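# Place the blue foam block, or else the box, on the counter

## Task

Check whether a blue foam block lies on this room's floor. If it does, set that block on the counter; if not, set the cardboard box on the counter. No other object may end up on the counter. The robot must not tip over or be left leaning. The chosen object must rest on the counter by itself at the end, not be held there by the robot.

## Robot and tools

Robot: a Hello Robot Stretch 4, about 1.6 m tall, with one arm. It has an omni-wheel base (rim within 0.23 m of the base origin), a lift that slides up a mast, an arm that telescopes forward, a three-joint wrist and a two-finger gripper. Occasionally an outside nudge may move a loose object.

Frames: the base frame sits on the floor below the base centre, x ahead, y to the left, z up. hand_pose (a point between the open fingertips) is reported in it; with all wrist joints at zero the hand axes line up with the base axes, and the printed position may be slightly off. The odometry frame is where the base frame was when the scene began.

execute_actions: argument "actions" is a list holding exactly one action, or empty to just read state and images. Optional "cameras" picks image sources: head_camera, head_left_camera, head_right_camera, wrist_camera or all; omitted/null means all, [] means none. An action contains "base", "joints", or both, plus optional "pace" and "contact_limits"; alternatively it is only {"end_of_arm": "enable_torque"}, which re-powers any wrist or gripper motor that shut off, leaving it holding still. All parts of an action start at once and may finish at different moments.
- base: exactly one relative move from where the base last reported itself. translate_m: straight drive in metres, forward positive, -2 to 2. strafe_m: sideways in metres, left positive, -2 to 2. rotate_rad: spin in place in radians, counter-clockwise (left) positive, -3.2 to 3.2.
- joints: absolute targets by name (not offsets): lift_m 0 to 1.2 m; arm_m 0 to 0.55 m extension; wrist_yaw_rad -1.134 to 4.276 (0 points ahead, positive turns left, 3.14 is stowed; past 3.4 the arm may block it); wrist_pitch_rad -1.117 to 4.259 (0 level, 1.57 pointing down); wrist_roll_rad -1.117 to 4.259 (0 keeps fingers level; positive turns clockwise as seen from behind the hand); gripper_m -0.038 to 0.141, the fingertip gap in metres (negative means fingers pressing together). Done tolerances: lift and arm ±0.004, yaw and roll ±0.02, pitch ±0.05, gripper ±0.004. Joint targets outside range are clipped and reported; any other bad value or unknown key rejects the call entirely.
- pace: "slow", "default", "fast" or "max"; base speeds 0.1/0.3/0.4/0.6 m/s and 1/2/3/4 rad/s. With the lift above 0.2 the base is throttled further, down to 0.3 m/s and 1 rad/s at full height.
- contact_limits: only arm_m, from 0 (gentlest) to 0.75 (firmest), default 0.5; how much force the arm may use before halting.
Parts you leave out may keep driving toward an earlier target without this showing in the statuses. If a result reports a stop, the remaining calls in that reply are skipped.

wait: {"seconds": 0 to 10}; commands nothing, then returns state and images. zoom_image: {"camera", "region": [x0, y0, x1, y1]} in pixels of that camera's most recent full image, top-left origin, at most 504x504. finished_scene: {"scene": n}, the current scene's number; it is final and reports success, then gives the next task. Replying with no tool call ends everything.

Cameras: head_camera tops the mast looking forward and down (420x560); turn the base to aim it. head_left_camera and head_right_camera are fisheyes beside it (420x672) looking more steeply down, showing the base and arm. wrist_camera (616x392) looks along the fingers, fingertips near the bottom.

Result lines: lidar_m has 12 range readings in metres over 30-degree sectors, first straight ahead then counter-clockwise (4th left, 7th rear, 10th right); "-" means nothing seen or closer than 0.25 m. It spans roughly 0.15 m up to robot height, so table tops register; glass, thin legs and the rear are often missed. wrist_depth_mm is a 7x7 grid from top left, median depth 100 to 2000 mm, "-" unknown; the robot's own parts appear. base_odometry counts wheel rotation, so slip appears as motion; heading runs -3.142 to 3.142, left positive. If turned_by_wheels and turned_by_imu disagree by over ~0.1 rad, the base likely bumped or slid, and heading is off by about their difference. base_tilt in degrees (forward, right positive) carries a fixed bias up to ~1.5. motor_effort is percent of maximum, positive toward larger joint values, peak in brackets (noisy); for wheel_0/1/2 positive turns the base right. A level gripper carrying a load pushes wrist_pitch effort away from 0. base_status and joint_status: "done"; "off_target" (stopped short, may still push); "contact_stop_at_<key>" (hit something, target dropped, that part goes slack — a slack lift may sag, slack wheels may roll); "limit_stop_at_<name>", including own_body and tilt (over 6 degrees: lift, arm, wheels slack until upright); "torque_fault" (wrist motor went limp; send enable_torque); "time_out". on_its_own lists uncommanded effects; "held at" is the held target, not the actual position.

Gripping: command a gap smaller than the object; going further below pulls it toward the wrist by up to a third of the difference. Gripper reading and "done" do not confirm a grasp; a firm grip at targets of 0 or more shows as a distinct gripper effort change. If fingertips jam on a surface below, raise the lift. To unfold at scene start, send lift_m 0.4 with wrist_yaw_rad 0 together. Tilting the hand up (pitch below -0.2) while rolled (roll below -0.4 or above 4) risks own-body stops.

Avoid: driving or turning with over 1 kg held and arm_m above 0.2, especially at fast paces; strong sustained pushes or pulls, worse when high or with large contact limits; pressing the gripper into things with base or arm moves (torque faults); dropping, slamming or knocking objects; leaving a wheel on a low obstacle. Release the object so it rests on the counter before finishing.

Each tool is called after "Request:" as name(argument=value, ...) on one line, values as JSON.

## Session

Request:
execute_actions(actions=[])

Scene clock: 0.00 s.
base_odometry: x=+0.000 y=+0.000 heading=+0.000 (m, m, rad; odometry frame)
turned_by_wheels: +0.000 (rad since the last result)
turned_by_imu: +0.000 (rad since the last result)
base_tilt: forward=-0.3 right=-0.2 (deg)
lidar_m: 2.05 1.12 1.15 1.42 2.16 2.20 2.83 0.90 0.94 1.20 1.54 1.60
base_status: not commanded
joint_positions: lift_m=+0.246 arm_m=+0.002 wrist_yaw_rad=+3.138 wrist_pitch_rad=-0.012 wrist_roll_rad=+0.011 gripper_m=+0.057
joint_status: not commanded
motor_effort: lift_m=+20 arm_m=+0 wrist_yaw_rad=-1 wrist_pitch_rad=-4 wrist_roll_rad=-1 gripper_m=-2 wheel_0=+1 wheel_1=+0 wheel_2=-1 (%)
hand_pose: x=-0.1149 y=+0.0883 z=+0.4279 quat_wxyz=(+0.002, +0.006, +0.005, +1.000) (m; base frame)
wrist_depth_mm: - 138 - - - - 1983 / - 124 164 - - - 1983 / - 118 154 - - - 1983 / 108 135 196 - - - - / 134 991 - - - - 1921 / 891 1008 210 1921 213 1983 1808 / 878 960 1160 1229 1138 1229 1255
pictures: head_camera, head_left_camera, head_right_camera, wrist_camera
Images, in order (width x height): head_camera 420x560, head_left_camera 420x672, head_right_camera 420x672, wrist_camera 616x392.

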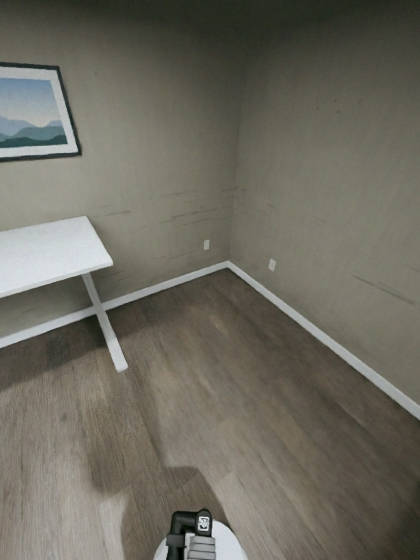

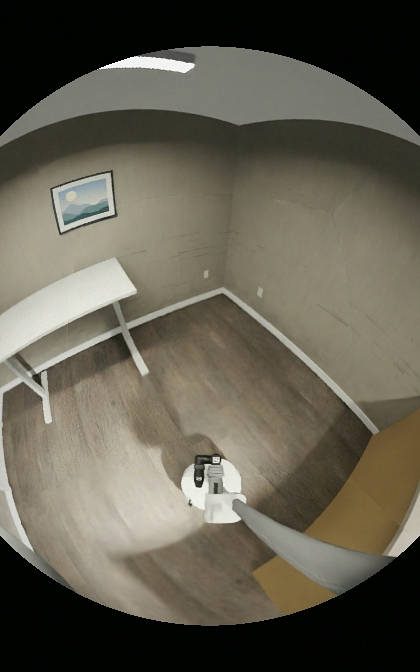

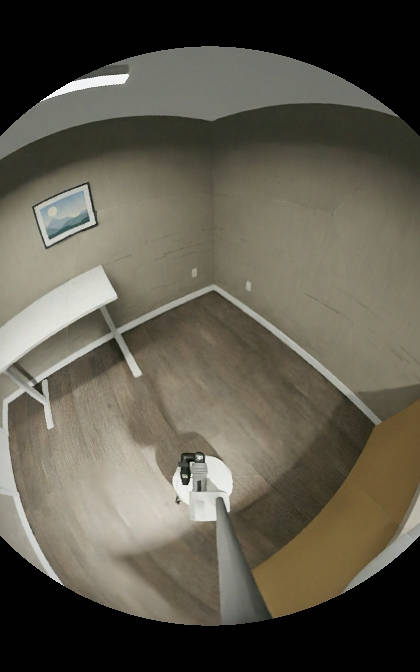

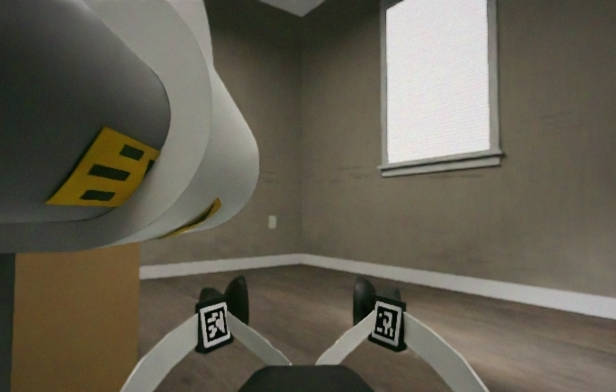

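Request:
execute_actions(actions=[{"base":{"rotate_rad":3.0},"joints":{"lift_m":0.4,"wrist_yaw_rad":0,"gripper_m":0.14},"pace":"fast"}], cameras=["head_left_camera"])

Request:
execute_actions(actions=[{"base":{"translate_m":1.8},"pace":"max"}], cameras=[])

Request:
execute_actions(actions=[{"base":{"rotate_rad":1.7},"pace":"fast"}])

Scene clock: 2.63 s.
base_odometry: x=+0.000 y=+0.000 heading=+3.000 (m, m, rad; odometry frame)
turned_by_wheels: +3.000 (rad since the last result)
turned_by_imu: +3.086 (rad since the last result)
base_tilt: forward=-0.4 right=-0.2 (deg)
lidar_m: 2.54 0.88 0.93 1.10 1.55 1.56 1.88 1.12 1.14 1.34 2.16 2.18
base_status: done
joint_positions: lift_m=+0.400 arm_m=+0.002 wrist_yaw_rad=+0.000 wrist_pitch_rad=-0.012 wrist_roll_rad=+0.011 gripper_m=+0.140
joint_status: all done
motor_effort: lift_m=+22(26) arm_m=-1(1) wrist_yaw_rad=-2(10) wrist_pitch_rad=-4(5) wrist_roll_rad=-1(2) gripper_m=-1(2) wheel_0=-1(6) wheel_1=+1(8) wheel_2=+0(11) (%)
hand_pose: x=+0.4619 y=-0.0873 z=+0.5816 quat_wxyz=(+1.000, +0.005, -0.006, +0.000) (m; base frame)
wrist_depth_mm: - - - - - - 1708 / - - - - - 1983 1708 / - - - - - - 1708 / - - - - - 1983 1708 / - - - - - 1983 1661 / - 207 - - - 1808 1661 / 1618 1499 1464 155 1618 1499 1576
pictures: head_left_camera
Images, in order (width x height): head_left_camera 420x672.

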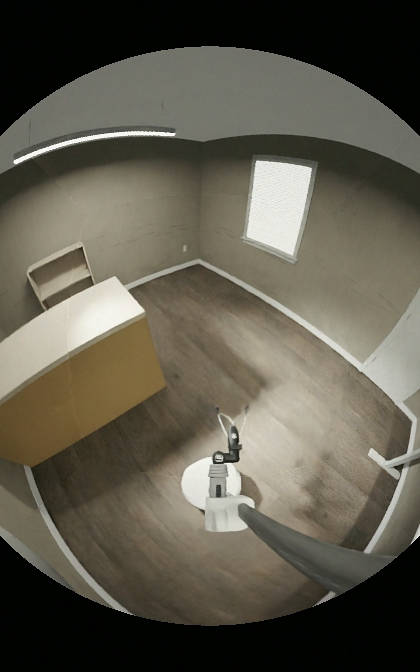

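Scene clock: 7.43 s.
base_odometry: x=-1.782 y=+0.254 heading=+3.000 (m, m, rad; odometry frame)
turned_by_wheels: +0.000 (rad since the last result)
turned_by_imu: +0.006 (rad since the last result)
base_tilt: forward=-0.3 right=-0.2 (deg)
lidar_m: 1.13 1.44 1.45 1.59 0.94 0.94 3.34 2.45 1.77 1.06 0.90 0.90
base_status: done
joint_positions: lift_m=+0.400 arm_m=+0.002 wrist_yaw_rad=+0.000 wrist_pitch_rad=-0.012 wrist_roll_rad=+0.011 gripper_m=+0.140
joint_status: not commanded
motor_effort: lift_m=+22(22) arm_m=-1(1) wrist_yaw_rad=-1(3) wrist_pitch_rad=-4(4) wrist_roll_rad=-1(0) gripper_m=+0(5) wheel_0=+1(9) wheel_1=+0(7) wheel_2=+1(11) (%)
hand_pose: x=+0.4618 y=-0.0874 z=+0.5816 quat_wxyz=(+1.000, +0.005, -0.006, +0.000) (m; base frame)
wrist_depth_mm: 1182 1366 1464 1138 891 723 640 / 1160 1397 1499 1098 891 732 627 / 1160 1397 1499 1118 878 715 627 / 1160 1308 1464 1098 878 732 640 / 1182 1336 1464 1118 891 732 640 / 1160 207 1397 1078 831 676 627 / 1160 1255 1397 155 842 691 627
pictures: none
No camera images: the call's "cameras" was empty. Leave "cameras" out to get every camera's image.

Scene clock: 9.23 s.
base_odometry: x=-1.782 y=+0.254 heading=-1.583 (m, m, rad; odometry frame)
turned_by_wheels: +1.700 (rad since the last result)
turned_by_imu: +1.749 (rad since the last result)
base_tilt: forward=-0.3 right=-0.2 (deg)
lidar_m: 1.59 0.92 0.97 2.65 2.44 1.45 0.98 0.90 0.90 1.28 1.45 1.51
base_status: done
joint_positions: lift_m=+0.400 arm_m=+0.002 wrist_yaw_rad=+0.000 wrist_pitch_rad=-0.012 wrist_roll_rad=+0.011 gripper_m=+0.140
joint_status: not commanded
motor_effort: lift_m=+22(22) arm_m=-1(1) wrist_yaw_rad=-2(2) wrist_pitch_rad=-4(4) wrist_roll_rad=-1(0) gripper_m=+1(1) wheel_0=-1(9) wheel_1=+1(5) wheel_2=+1(8) (%)
hand_pose: x=+0.4618 y=-0.0874 z=+0.5816 quat_wxyz=(+1.000, +0.005, -0.006, +0.000) (m; base frame)
wrist_depth_mm: - - - - 1756 1430 1160 / - - - - 1661 1397 1160 / - - - 1983 1499 1397 1160 / - - - - 1499 1397 1160 / - - - - 1464 1366 1138 / - 207 - 1983 1397 1255 1138 / 1464 1464 1499 155 1430 1308 1138
pictures: head_camera, head_left_camera, head_right_camera, wrist_camera
Images, in order (width x height): head_camera 420x560, head_left_camera 420x672, head_right_camera 420x672, wrist_camera 616x392.

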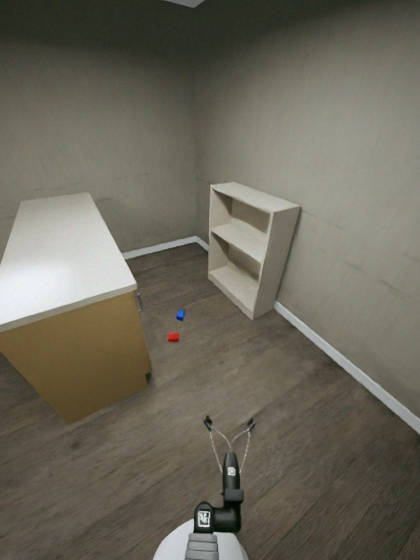

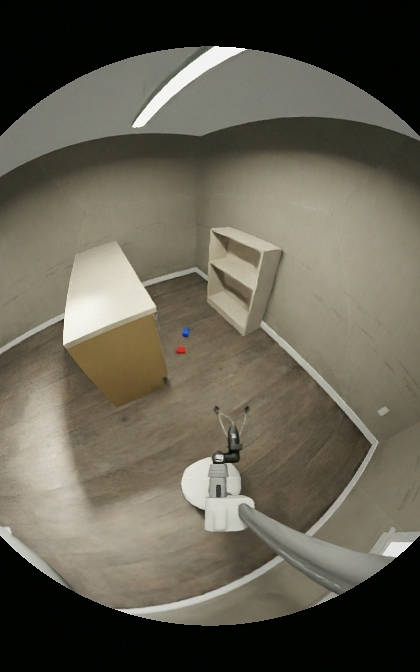

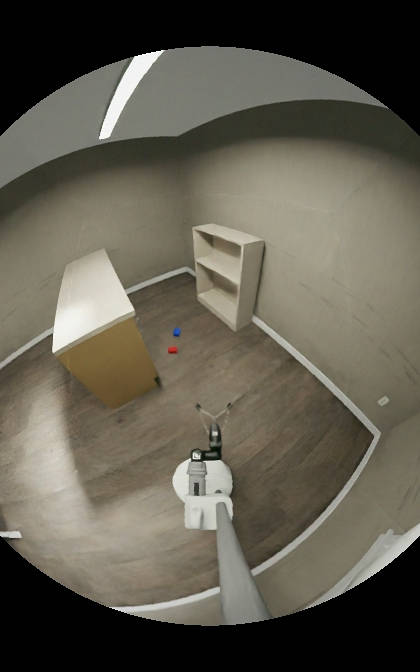

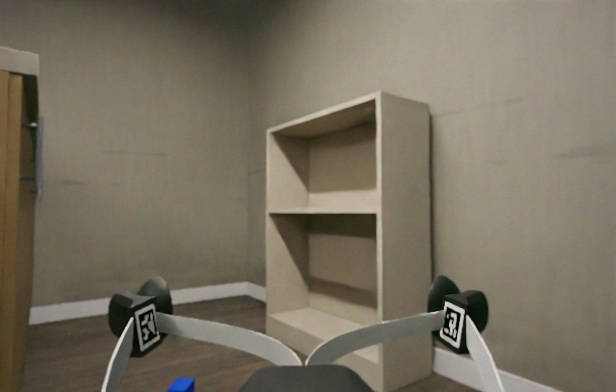

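Request:
execute_actions(actions=[{"base":{"strafe_m":-0.15},"joints":{"wrist_pitch_rad":1.57},"pace":"fast"}], cameras=[])

Request:
execute_actions(actions=[{"base":{"translate_m":1.05},"pace":"max"}], cameras=[])

Request:
execute_actions(actions=[{"base":{"rotate_rad":0.85},"joints":{"arm_m":0.35},"pace":"fast"}], cameras=["head_camera","wrist_camera"])

Scene clock: 11.07 s.
base_odometry: x=-1.932 y=+0.255 heading=-1.583 (m, m, rad; odometry frame)
turned_by_wheels: +0.000 (rad since the last result)
turned_by_imu: +0.000 (rad since the last result)
base_tilt: forward=-0.3 right=-0.2 (deg)
lidar_m: 1.55 1.00 1.08 2.76 2.58 1.31 0.85 0.80 0.85 1.17 1.33 1.36
base_status: done
joint_positions: lift_m=+0.400 arm_m=+0.002 wrist_yaw_rad=+0.000 wrist_pitch_rad=+1.570 wrist_roll_rad=+0.011 gripper_m=+0.140
joint_status: all done
motor_effort: lift_m=+22(22) arm_m=-1(1) wrist_yaw_rad=-2(2) wrist_pitch_rad=+3(1) wrist_roll_rad=+0(0) gripper_m=-2(1) wheel_0=+0(13) wheel_1=+3(10) wheel_2=+0(0) (%)
hand_pose: x=+0.1737 y=-0.0874 z=+0.2896 quat_wxyz=(+0.708, +0.004, +0.707, -0.004) (m; base frame)
wrist_depth_mm: 512 517 525 530 530 535 530 / 512 512 521 521 525 530 535 / 512 512 517 521 521 521 530 / 508 512 512 517 521 525 525 / 508 309 300 377 517 530 525 / 298 207 297 297 327 517 525 / 291 291 294 155 314 512 521
pictures: none
No camera images: the call's "cameras" was empty. Leave "cameras" out to get every camera's image.

Scene clock: 14.50 s.
base_odometry: x=-1.944 y=-0.795 heading=-1.583 (m, m, rad; odometry frame)
turned_by_wheels: +0.000 (rad since the last result)
turned_by_imu: +0.003 (rad since the last result)
base_tilt: forward=-0.4 right=-0.2 (deg)
lidar_m: 0.58 1.99 0.80 0.54 0.55 2.71 1.81 1.74 1.19 0.81 0.75 0.52
base_status: done
joint_positions: lift_m=+0.400 arm_m=+0.002 wrist_yaw_rad=+0.000 wrist_pitch_rad=+1.570 wrist_roll_rad=+0.011 gripper_m=+0.140
joint_status: not commanded
motor_effort: lift_m=+22(22) arm_m=-1(1) wrist_yaw_rad=-1(2) wrist_pitch_rad=+3(3) wrist_roll_rad=+0(1) gripper_m=+0(1) wheel_0=+1(5) wheel_1=-1(7) wheel_2=+2(11) (%)
hand_pose: x=+0.1736 y=-0.0874 z=+0.2896 quat_wxyz=(+0.707, +0.004, +0.707, -0.004) (m; base frame)
wrist_depth_mm: 517 517 521 525 525 530 535 / 517 517 521 521 525 530 535 / 512 508 517 521 530 530 530 / 512 512 521 521 525 525 525 / 508 309 298 377 521 525 530 / 298 207 294 298 325 521 525 / 291 291 293 155 314 517 525
pictures: none
No camera images: the call's "cameras" was empty. Leave "cameras" out to get every camera's image.

Scene clock: 16.30 s.
base_odometry: x=-1.944 y=-0.795 heading=-0.732 (m, m, rad; odometry frame)
turned_by_wheels: +0.850 (rad since the last result)
turned_by_imu: +0.875 (rad since the last result)
base_tilt: forward=-0.3 right=-0.2 (deg)
lidar_m: 1.02 0.61 0.52 3.19 1.98 1.71 1.57 0.90 0.74 0.57 0.50 0.92
base_status: done
joint_positions: lift_m=+0.400 arm_m=+0.349 wrist_yaw_rad=+0.000 wrist_pitch_rad=+1.570 wrist_roll_rad=+0.011 gripper_m=+0.140
joint_status: all done
motor_effort: lift_m=+22(22) arm_m=+7(8) wrist_yaw_rad=-2(3) wrist_pitch_rad=+3(4) wrist_roll_rad=-2(1) gripper_m=-1(4) wheel_0=+1(10) wheel_1=+2(10) wheel_2=+3(6) (%)
hand_pose: x=+0.5199 y=-0.0874 z=+0.2896 quat_wxyz=(+0.707, +0.004, +0.707, -0.004) (m; base frame)
wrist_depth_mm: 517 517 521 525 525 530 535 / 508 512 517 521 525 535 535 / 508 512 512 517 525 525 530 / 508 508 517 521 521 525 525 / 504 462 512 512 517 521 525 / 504 207 508 512 517 517 525 / 500 504 508 155 521 521 521
pictures: head_camera, wrist_camera
Images, in order (width x height): head_camera 420x560, wrist_camera 616x392.

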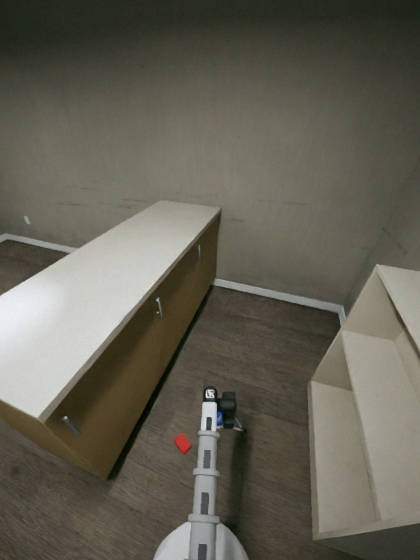

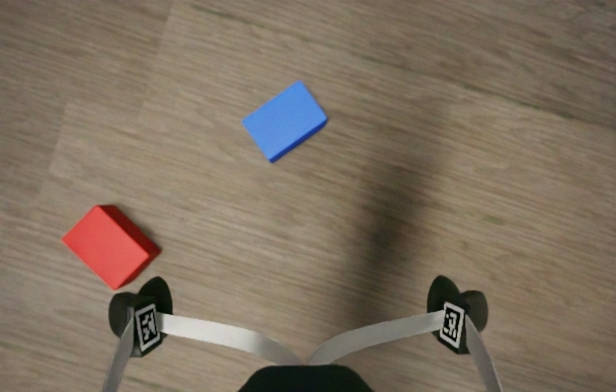

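Request:
execute_actions(actions=[{"base":{"rotate_rad":0.03},"joints":{"arm_m":0.505,"wrist_roll_rad":1.0,"lift_m":0.22,"gripper_m":0.11}}], cameras=["wrist_camera"])

Scene clock: 18.50 s.
base_odometry: x=-1.944 y=-0.795 heading=-0.703 (m, m, rad; odometry frame)
turned_by_wheels: +0.029 (rad since the last result)
turned_by_imu: +0.030 (rad since the last result)
base_tilt: forward=-0.3 right=-0.2 (deg)
lidar_m: 0.95 0.58 0.53 3.21 1.95 1.73 1.45 0.90 0.75 0.55 0.54 0.96
base_status: done
joint_positions: lift_m=+0.220 arm_m=+0.504 wrist_yaw_rad=+0.000 wrist_pitch_rad=+1.570 wrist_roll_rad=+1.000 gripper_m=+0.110
joint_status: all done
motor_effort: lift_m=+16(20) arm_m=+7(8) wrist_yaw_rad=-2(2) wrist_pitch_rad=+2(3) wrist_roll_rad=+0(4) gripper_m=+0(1) wheel_0=-3(6) wheel_1=-1(6) wheel_2=-2(5) (%)
hand_pose: x=+0.6748 y=-0.0874 z=+0.1100 quat_wxyz=(+0.621, +0.339, +0.620, -0.339) (m; base frame)
wrist_depth_mm: 329 334 336 340 345 347 351 / 330 332 332 340 342 347 349 / 325 330 332 338 340 343 345 / 324 327 330 336 338 340 345 / 322 325 329 287 334 340 342 / 320 324 285 286 221 338 340 / 322 322 325 329 332 336 338
pictures: wrist_camera
Images, in order (width x height): wrist_camera 616x392.

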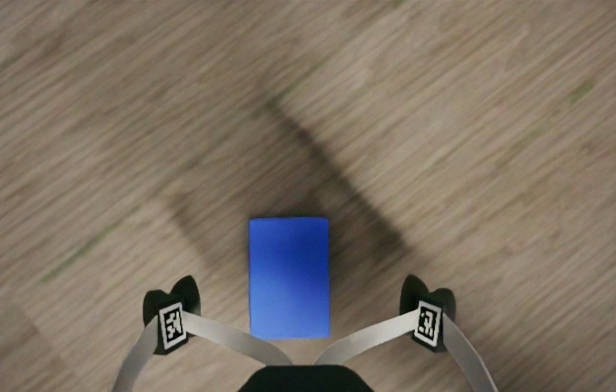

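Request:
execute_actions(actions=[{"joints":{"arm_m":0.513,"lift_m":0.15}}], cameras=["wrist_camera"])

Request:
execute_actions(actions=[{"joints":{"gripper_m":0.02}}], cameras=["wrist_camera"])

Request:
execute_actions(actions=[{"joints":{"lift_m":0.4}}], cameras=["wrist_camera"])

Request:
execute_actions(actions=[{"joints":{"lift_m":1.2,"arm_m":0.2},"pace":"fast"}], cameras=[])

Request:
execute_actions(actions=[{"base":{"rotate_rad":0.95},"joints":{"wrist_roll_rad":0}}])

Scene clock: 20.10 s.
base_odometry: x=-1.944 y=-0.795 heading=-0.703 (m, m, rad; odometry frame)
turned_by_wheels: +0.000 (rad since the last result)
turned_by_imu: +0.000 (rad since the last result)
base_tilt: forward=-0.3 right=-0.2 (deg)
lidar_m: 0.97 0.58 0.55 3.17 1.95 1.74 1.47 0.87 0.74 0.56 0.53 0.95
base_status: not commanded
joint_positions: lift_m=+0.150 arm_m=+0.512 wrist_yaw_rad=+0.000 wrist_pitch_rad=+1.570 wrist_roll_rad=+1.000 gripper_m=+0.110
joint_status: all done
motor_effort: lift_m=+17(19) arm_m=+7(7) wrist_yaw_rad=-2(2) wrist_pitch_rad=+2(1) wrist_roll_rad=-1(2) gripper_m=-1(0) wheel_0=-3(3) wheel_1=-2(2) wheel_2=-2(2) (%)
hand_pose: x=+0.6828 y=-0.0874 z=+0.0400 quat_wxyz=(+0.621, +0.339, +0.620, -0.339) (m; base frame)
wrist_depth_mm: 262 263 266 267 271 273 276 / 258 260 264 267 268 273 273 / 256 260 263 265 268 271 273 / 257 257 262 264 266 270 272 / 255 258 259 218 266 267 271 / 253 255 215 216 220 265 268 / 253 254 256 214 262 265 268
pictures: wrist_camera
Images, in order (width x height): wrist_camera 616x392.

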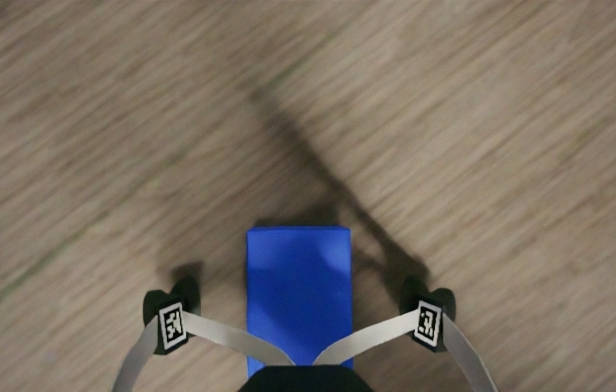

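Scene clock: 21.83 s.
base_odometry: x=-1.944 y=-0.795 heading=-0.703 (m, m, rad; odometry frame)
turned_by_wheels: +0.000 (rad since the last result)
turned_by_imu: +0.000 (rad since the last result)
base_tilt: forward=-0.3 right=-0.1 (deg)
lidar_m: 0.99 0.55 0.54 3.20 1.94 1.70 1.45 0.88 0.73 0.53 0.54 0.96
base_status: not commanded
joint_positions: lift_m=+0.150 arm_m=+0.512 wrist_yaw_rad=+0.000 wrist_pitch_rad=+1.570 wrist_roll_rad=+1.000 gripper_m=+0.021
joint_status: all done
motor_effort: lift_m=+17(17) arm_m=+7(7) wrist_yaw_rad=-2(1) wrist_pitch_rad=+1(2) wrist_roll_rad=+0(2) gripper_m=-22(23) wheel_0=-3(3) wheel_1=-2(2) wheel_2=-2(2) (%)
hand_pose: x=+0.6828 y=-0.0874 z=+0.0400 quat_wxyz=(+0.621, +0.339, +0.620, -0.339) (m; base frame)
wrist_depth_mm: 259 263 265 267 271 273 277 / 258 262 264 266 270 271 276 / 256 259 262 265 267 271 273 / 256 257 260 263 265 270 272 / 254 258 259 208 266 266 270 / 253 256 200 207 202 266 270 / 252 163 255 205 263 263 266
pictures: wrist_camera
Images, in order (width x height): wrist_camera 616x392.

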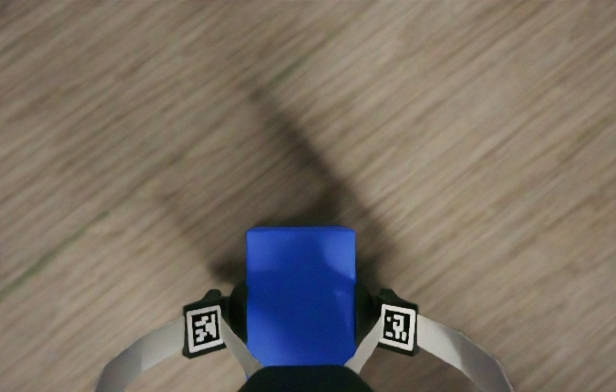

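Scene clock: 23.93 s.
base_odometry: x=-1.944 y=-0.795 heading=-0.703 (m, m, rad; odometry frame)
turned_by_wheels: +0.000 (rad since the last result)
turned_by_imu: +0.000 (rad since the last result)
base_tilt: forward=-0.3 right=-0.1 (deg)
lidar_m: 1.00 0.57 0.54 3.18 1.93 1.71 1.43 0.89 0.75 0.56 0.53 0.96
base_status: not commanded
joint_positions: lift_m=+0.400 arm_m=+0.512 wrist_yaw_rad=+0.000 wrist_pitch_rad=+1.570 wrist_roll_rad=+1.000 gripper_m=+0.021
joint_status: all done
motor_effort: lift_m=+24(25) arm_m=+8(7) wrist_yaw_rad=-1(1) wrist_pitch_rad=+2(2) wrist_roll_rad=+1(2) gripper_m=-22(20) wheel_0=-3(3) wheel_1=-2(2) wheel_2=-2(2) (%)
hand_pose: x=+0.6828 y=-0.0874 z=+0.2894 quat_wxyz=(+0.621, +0.339, +0.620, -0.339) (m; base frame)
wrist_depth_mm: 508 517 521 525 535 535 544 / 508 512 517 521 530 530 539 / 504 517 517 521 530 530 544 / 504 508 512 517 521 525 535 / 500 508 504 208 521 525 525 / 496 504 201 206 202 521 525 / 496 164 504 206 512 517 521
pictures: wrist_camera
Images, in order (width x height): wrist_camera 616x392.

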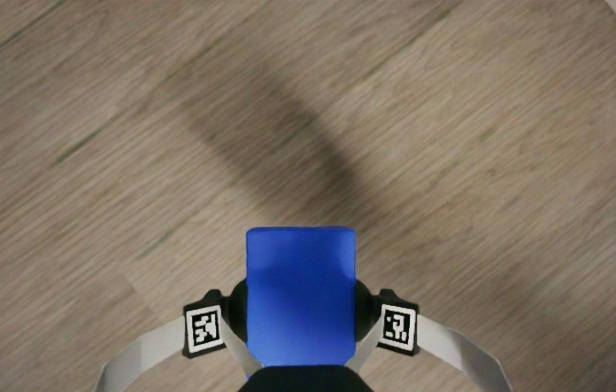

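Scene clock: 27.03 s.
base_odometry: x=-1.944 y=-0.795 heading=-0.703 (m, m, rad; odometry frame)
turned_by_wheels: +0.000 (rad since the last result)
turned_by_imu: +0.000 (rad since the last result)
base_tilt: forward=-0.3 right=-0.2 (deg)
lidar_m: 0.99 0.62 0.54 3.16 1.94 1.73 1.45 0.87 0.74 0.57 0.51 0.99
base_status: not commanded
joint_positions: lift_m=+1.200 arm_m=+0.201 wrist_yaw_rad=+0.000 wrist_pitch_rad=+1.570 wrist_roll_rad=+1.000 gripper_m=+0.021
joint_status: all done
motor_effort: lift_m=+23(23) arm_m=-8(9) wrist_yaw_rad=-1(2) wrist_pitch_rad=+0(1) wrist_roll_rad=+2(1) gripper_m=-24(22) wheel_0=-3(3) wheel_1=-2(2) wheel_2=-2(2) (%)
hand_pose: x=+0.3724 y=-0.0874 z=+1.0895 quat_wxyz=(+0.621, +0.339, +0.620, -0.339) (m; base frame)
wrist_depth_mm: 1308 1366 1336 1336 1281 699 715 / 1336 1336 1366 1366 1281 1160 707 / 1336 1336 1336 1366 1366 1397 1118 / 1336 1308 1336 1336 1397 1336 1308 / 991 1336 1336 208 1366 1336 1366 / 831 1160 201 206 202 1336 1366 / 741 164 1098 205 1098 603 1336
pictures: none
No camera images: the call's "cameras" was empty. Leave "cameras" out to get every camera's image.

Scene clock: 29.27 s.
base_odometry: x=-1.944 y=-0.795 heading=+0.247 (m, m, rad; odometry frame)
turned_by_wheels: +0.949 (rad since the last result)
turned_by_imu: +0.977 (rad since the last result)
base_tilt: forward=-0.3 right=-0.3 (deg)
lidar_m: 0.51 3.17 2.05 1.70 1.70 0.88 0.78 0.64 0.49 0.84 1.17 0.62
base_status: done
joint_positions: lift_m=+1.200 arm_m=+0.201 wrist_yaw_rad=+0.000 wrist_pitch_rad=+1.570 wrist_roll_rad=+0.000 gripper_m=+0.021
joint_status: all done
motor_effort: lift_m=+23(23) arm_m=-8(8) wrist_yaw_rad=-1(1) wrist_pitch_rad=+2(1) wrist_roll_rad=-1(5) gripper_m=-20(21) wheel_0=-3(5) wheel_1=-2(7) wheel_2=-2(11) (%)
hand_pose: x=+0.3724 y=-0.0874 z=+1.0895 quat_wxyz=(+0.707, +0.000, +0.707, +0.000) (m; base frame)
wrist_depth_mm: 1308 1336 407 410 413 564 723 / 1336 1308 1336 574 750 1042 1397 / 1336 1336 1366 1078 1366 1366 1366 / 1308 1308 1308 1366 1336 1397 1366 / 1336 1336 1336 207 1336 1336 1366 / 1308 1336 200 206 202 1336 1336 / 1281 164 1098 206 1308 1336 1336
pictures: head_camera, head_left_camera, head_right_camera, wrist_camera
Images, in order (width x height): head_camera 420x560, head_left_camera 420x672, head_right_camera 420x672, wrist_camera 616x392.

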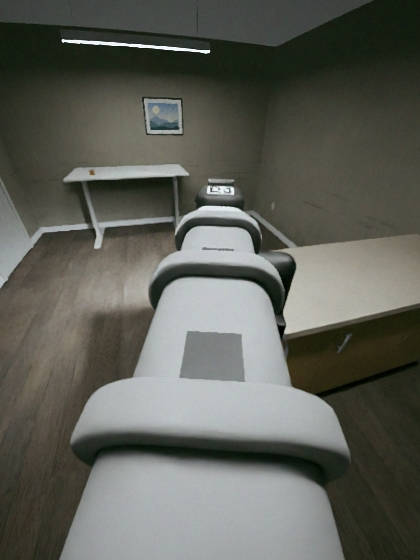

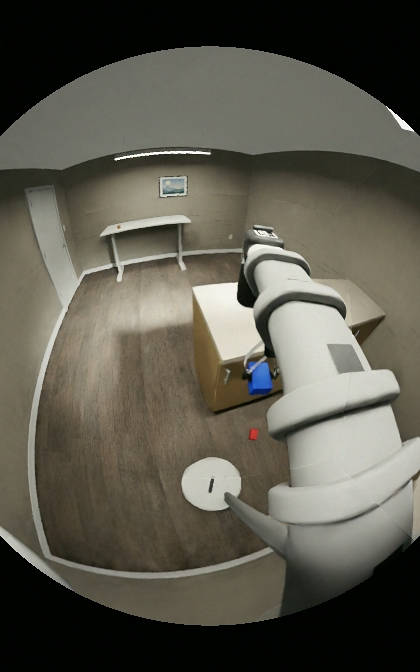

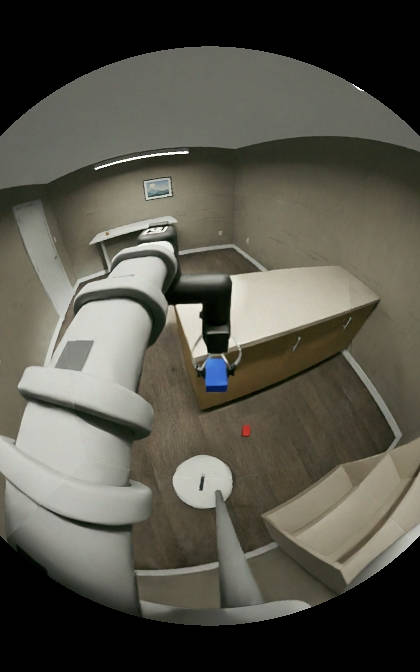

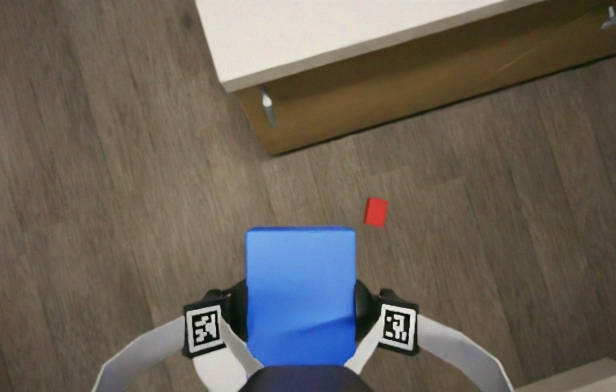

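Request:
execute_actions(actions=[{"base":{"translate_m":0.06},"joints":{"arm_m":0.55}}], cameras=[])

Request:
execute_actions(actions=[{"joints":{"lift_m":1.062}}], cameras=[])

Request:
execute_actions(actions=[{"joints":{"gripper_m":0.11}}], cameras=[])

Request:
execute_actions(actions=[{"joints":{"lift_m":1.2},"pace":"fast"}], cameras=["wrist_camera"])

Request:
finished_scene(scene=1)

Scene clock: 31.70 s.
base_odometry: x=-1.886 y=-0.780 heading=+0.247 (m, m, rad; odometry frame)
turned_by_wheels: +0.000 (rad since the last result)
turned_by_imu: +0.001 (rad since the last result)
base_tilt: forward=-0.3 right=-0.2 (deg)
lidar_m: 0.45 3.10 2.12 1.74 1.72 0.98 0.82 0.60 0.54 0.93 1.05 0.55
base_status: done
joint_positions: lift_m=+1.200 arm_m=+0.549 wrist_yaw_rad=+0.000 wrist_pitch_rad=+1.570 wrist_roll_rad=+0.000 gripper_m=+0.021
joint_status: all done
motor_effort: lift_m=+23(23) arm_m=+7(8) wrist_yaw_rad=-2(2) wrist_pitch_rad=+3(3) wrist_roll_rad=-1(2) gripper_m=-18(21) wheel_0=+3(8) wheel_1=+2(7) wheel_2=+1(5) (%)
hand_pose: x=+0.7199 y=-0.0874 z=+1.0895 quat_wxyz=(+0.707, +0.000, +0.707, +0.000) (m; base frame)
wrist_depth_mm: 1308 404 407 410 410 413 415 / 1336 402 404 407 407 415 418 / 1336 402 399 407 407 413 413 / 1336 402 402 402 407 407 413 / 1308 1308 402 207 404 410 410 / 1281 1308 200 206 202 404 407 / 1336 164 394 206 399 402 1336
pictures: none
No camera images: the call's "cameras" was empty. Leave "cameras" out to get every camera's image.

Scene clock: 33.33 s.
base_odometry: x=-1.886 y=-0.780 heading=+0.247 (m, m, rad; odometry frame)
turned_by_wheels: +0.000 (rad since the last result)
turned_by_imu: +0.000 (rad since the last result)
base_tilt: forward=-0.3 right=-0.2 (deg)
lidar_m: 0.46 3.12 2.13 1.73 1.75 0.97 0.81 0.59 0.56 0.93 1.06 0.54
base_status: not commanded
joint_positions: lift_m=+1.062 arm_m=+0.549 wrist_yaw_rad=+0.000 wrist_pitch_rad=+1.570 wrist_roll_rad=+0.000 gripper_m=+0.021
joint_status: all done
motor_effort: lift_m=+17(23) arm_m=+7(8) wrist_yaw_rad=-2(2) wrist_pitch_rad=+3(3) wrist_roll_rad=+0(2) gripper_m=-23(23) wheel_0=+3(3) wheel_1=+2(2) wheel_2=+1(1) (%)
hand_pose: x=+0.7199 y=-0.0874 z=+0.9520 quat_wxyz=(+0.707, +0.000, +0.707, +0.000) (m; base frame)
wrist_depth_mm: 263 265 267 267 268 272 273 / 262 264 266 268 268 270 272 / 260 263 265 266 267 271 272 / 259 262 262 264 266 268 270 / 1160 260 263 207 266 267 270 / 1160 259 201 206 202 266 268 / 1138 164 258 205 263 265 266
pictures: none
No camera images: the call's "cameras" was empty. Leave "cameras" out to get every camera's image.

Scene clock: 35.07 s.
base_odometry: x=-1.886 y=-0.780 heading=+0.247 (m, m, rad; odometry frame)
turned_by_wheels: +0.000 (rad since the last result)
turned_by_imu: +0.000 (rad since the last result)
base_tilt: forward=-0.3 right=-0.1 (deg)
lidar_m: 0.49 3.10 2.09 1.75 1.74 0.98 0.81 0.59 0.58 0.96 1.06 0.52
base_status: not commanded
joint_positions: lift_m=+1.062 arm_m=+0.549 wrist_yaw_rad=+0.000 wrist_pitch_rad=+1.570 wrist_roll_rad=+0.000 gripper_m=+0.110
joint_status: all done
motor_effort: lift_m=+17(17) arm_m=+7(8) wrist_yaw_rad=-2(2) wrist_pitch_rad=+2(3) wrist_roll_rad=-2(0) gripper_m=+0(18) wheel_0=+3(3) wheel_1=+2(2) wheel_2=+1(1) (%)
hand_pose: x=+0.7199 y=-0.0874 z=+0.9520 quat_wxyz=(+0.707, +0.000, +0.707, +0.000) (m; base frame)
wrist_depth_mm: 263 265 267 268 270 272 273 / 263 264 265 267 270 270 273 / 262 264 264 266 267 270 271 / 260 262 264 265 267 268 271 / 1160 260 260 218 265 267 268 / 1160 258 216 218 220 267 268 / 1160 258 260 216 263 266 267
pictures: none
No camera images: the call's "cameras" was empty. Leave "cameras" out to get every camera's image.

Scene clock: 36.40 s.
base_odometry: x=-1.886 y=-0.780 heading=+0.247 (m, m, rad; odometry frame)
turned_by_wheels: +0.000 (rad since the last result)
turned_by_imu: +0.000 (rad since the last result)
base_tilt: forward=-0.3 right=-0.2 (deg)
lidar_m: 0.47 3.10 2.14 1.74 1.74 0.98 0.82 0.63 0.55 0.96 1.07 0.55
base_status: not commanded
joint_positions: lift_m=+1.200 arm_m=+0.549 wrist_yaw_rad=+0.000 wrist_pitch_rad=+1.570 wrist_roll_rad=+0.000 gripper_m=+0.110
joint_status: all done
motor_effort: lift_m=+23(25) arm_m=+7(7) wrist_yaw_rad=-2(2) wrist_pitch_rad=+3(2) wrist_roll_rad=-3(1) gripper_m=-3(4) wheel_0=+3(3) wheel_1=+2(2) wheel_2=+1(1) (%)
hand_pose: x=+0.7199 y=-0.0874 z=+1.0895 quat_wxyz=(+0.707, +0.000, +0.707, +0.000) (m; base frame)
wrist_depth_mm: 1308 404 404 410 413 418 415 / 1308 402 404 410 410 413 415 / 1336 402 402 404 410 413 415 / 1308 399 402 402 407 410 415 / 1281 1336 399 355 407 407 407 / 1308 1308 399 399 220 407 410 / 1281 1308 397 399 399 404 1336
pictures: wrist_camera
Images, in order (width x height): wrist_camera 616x392.

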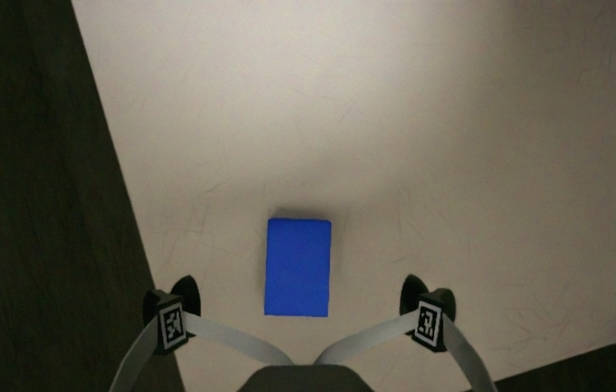

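The scene is finished: the task was done.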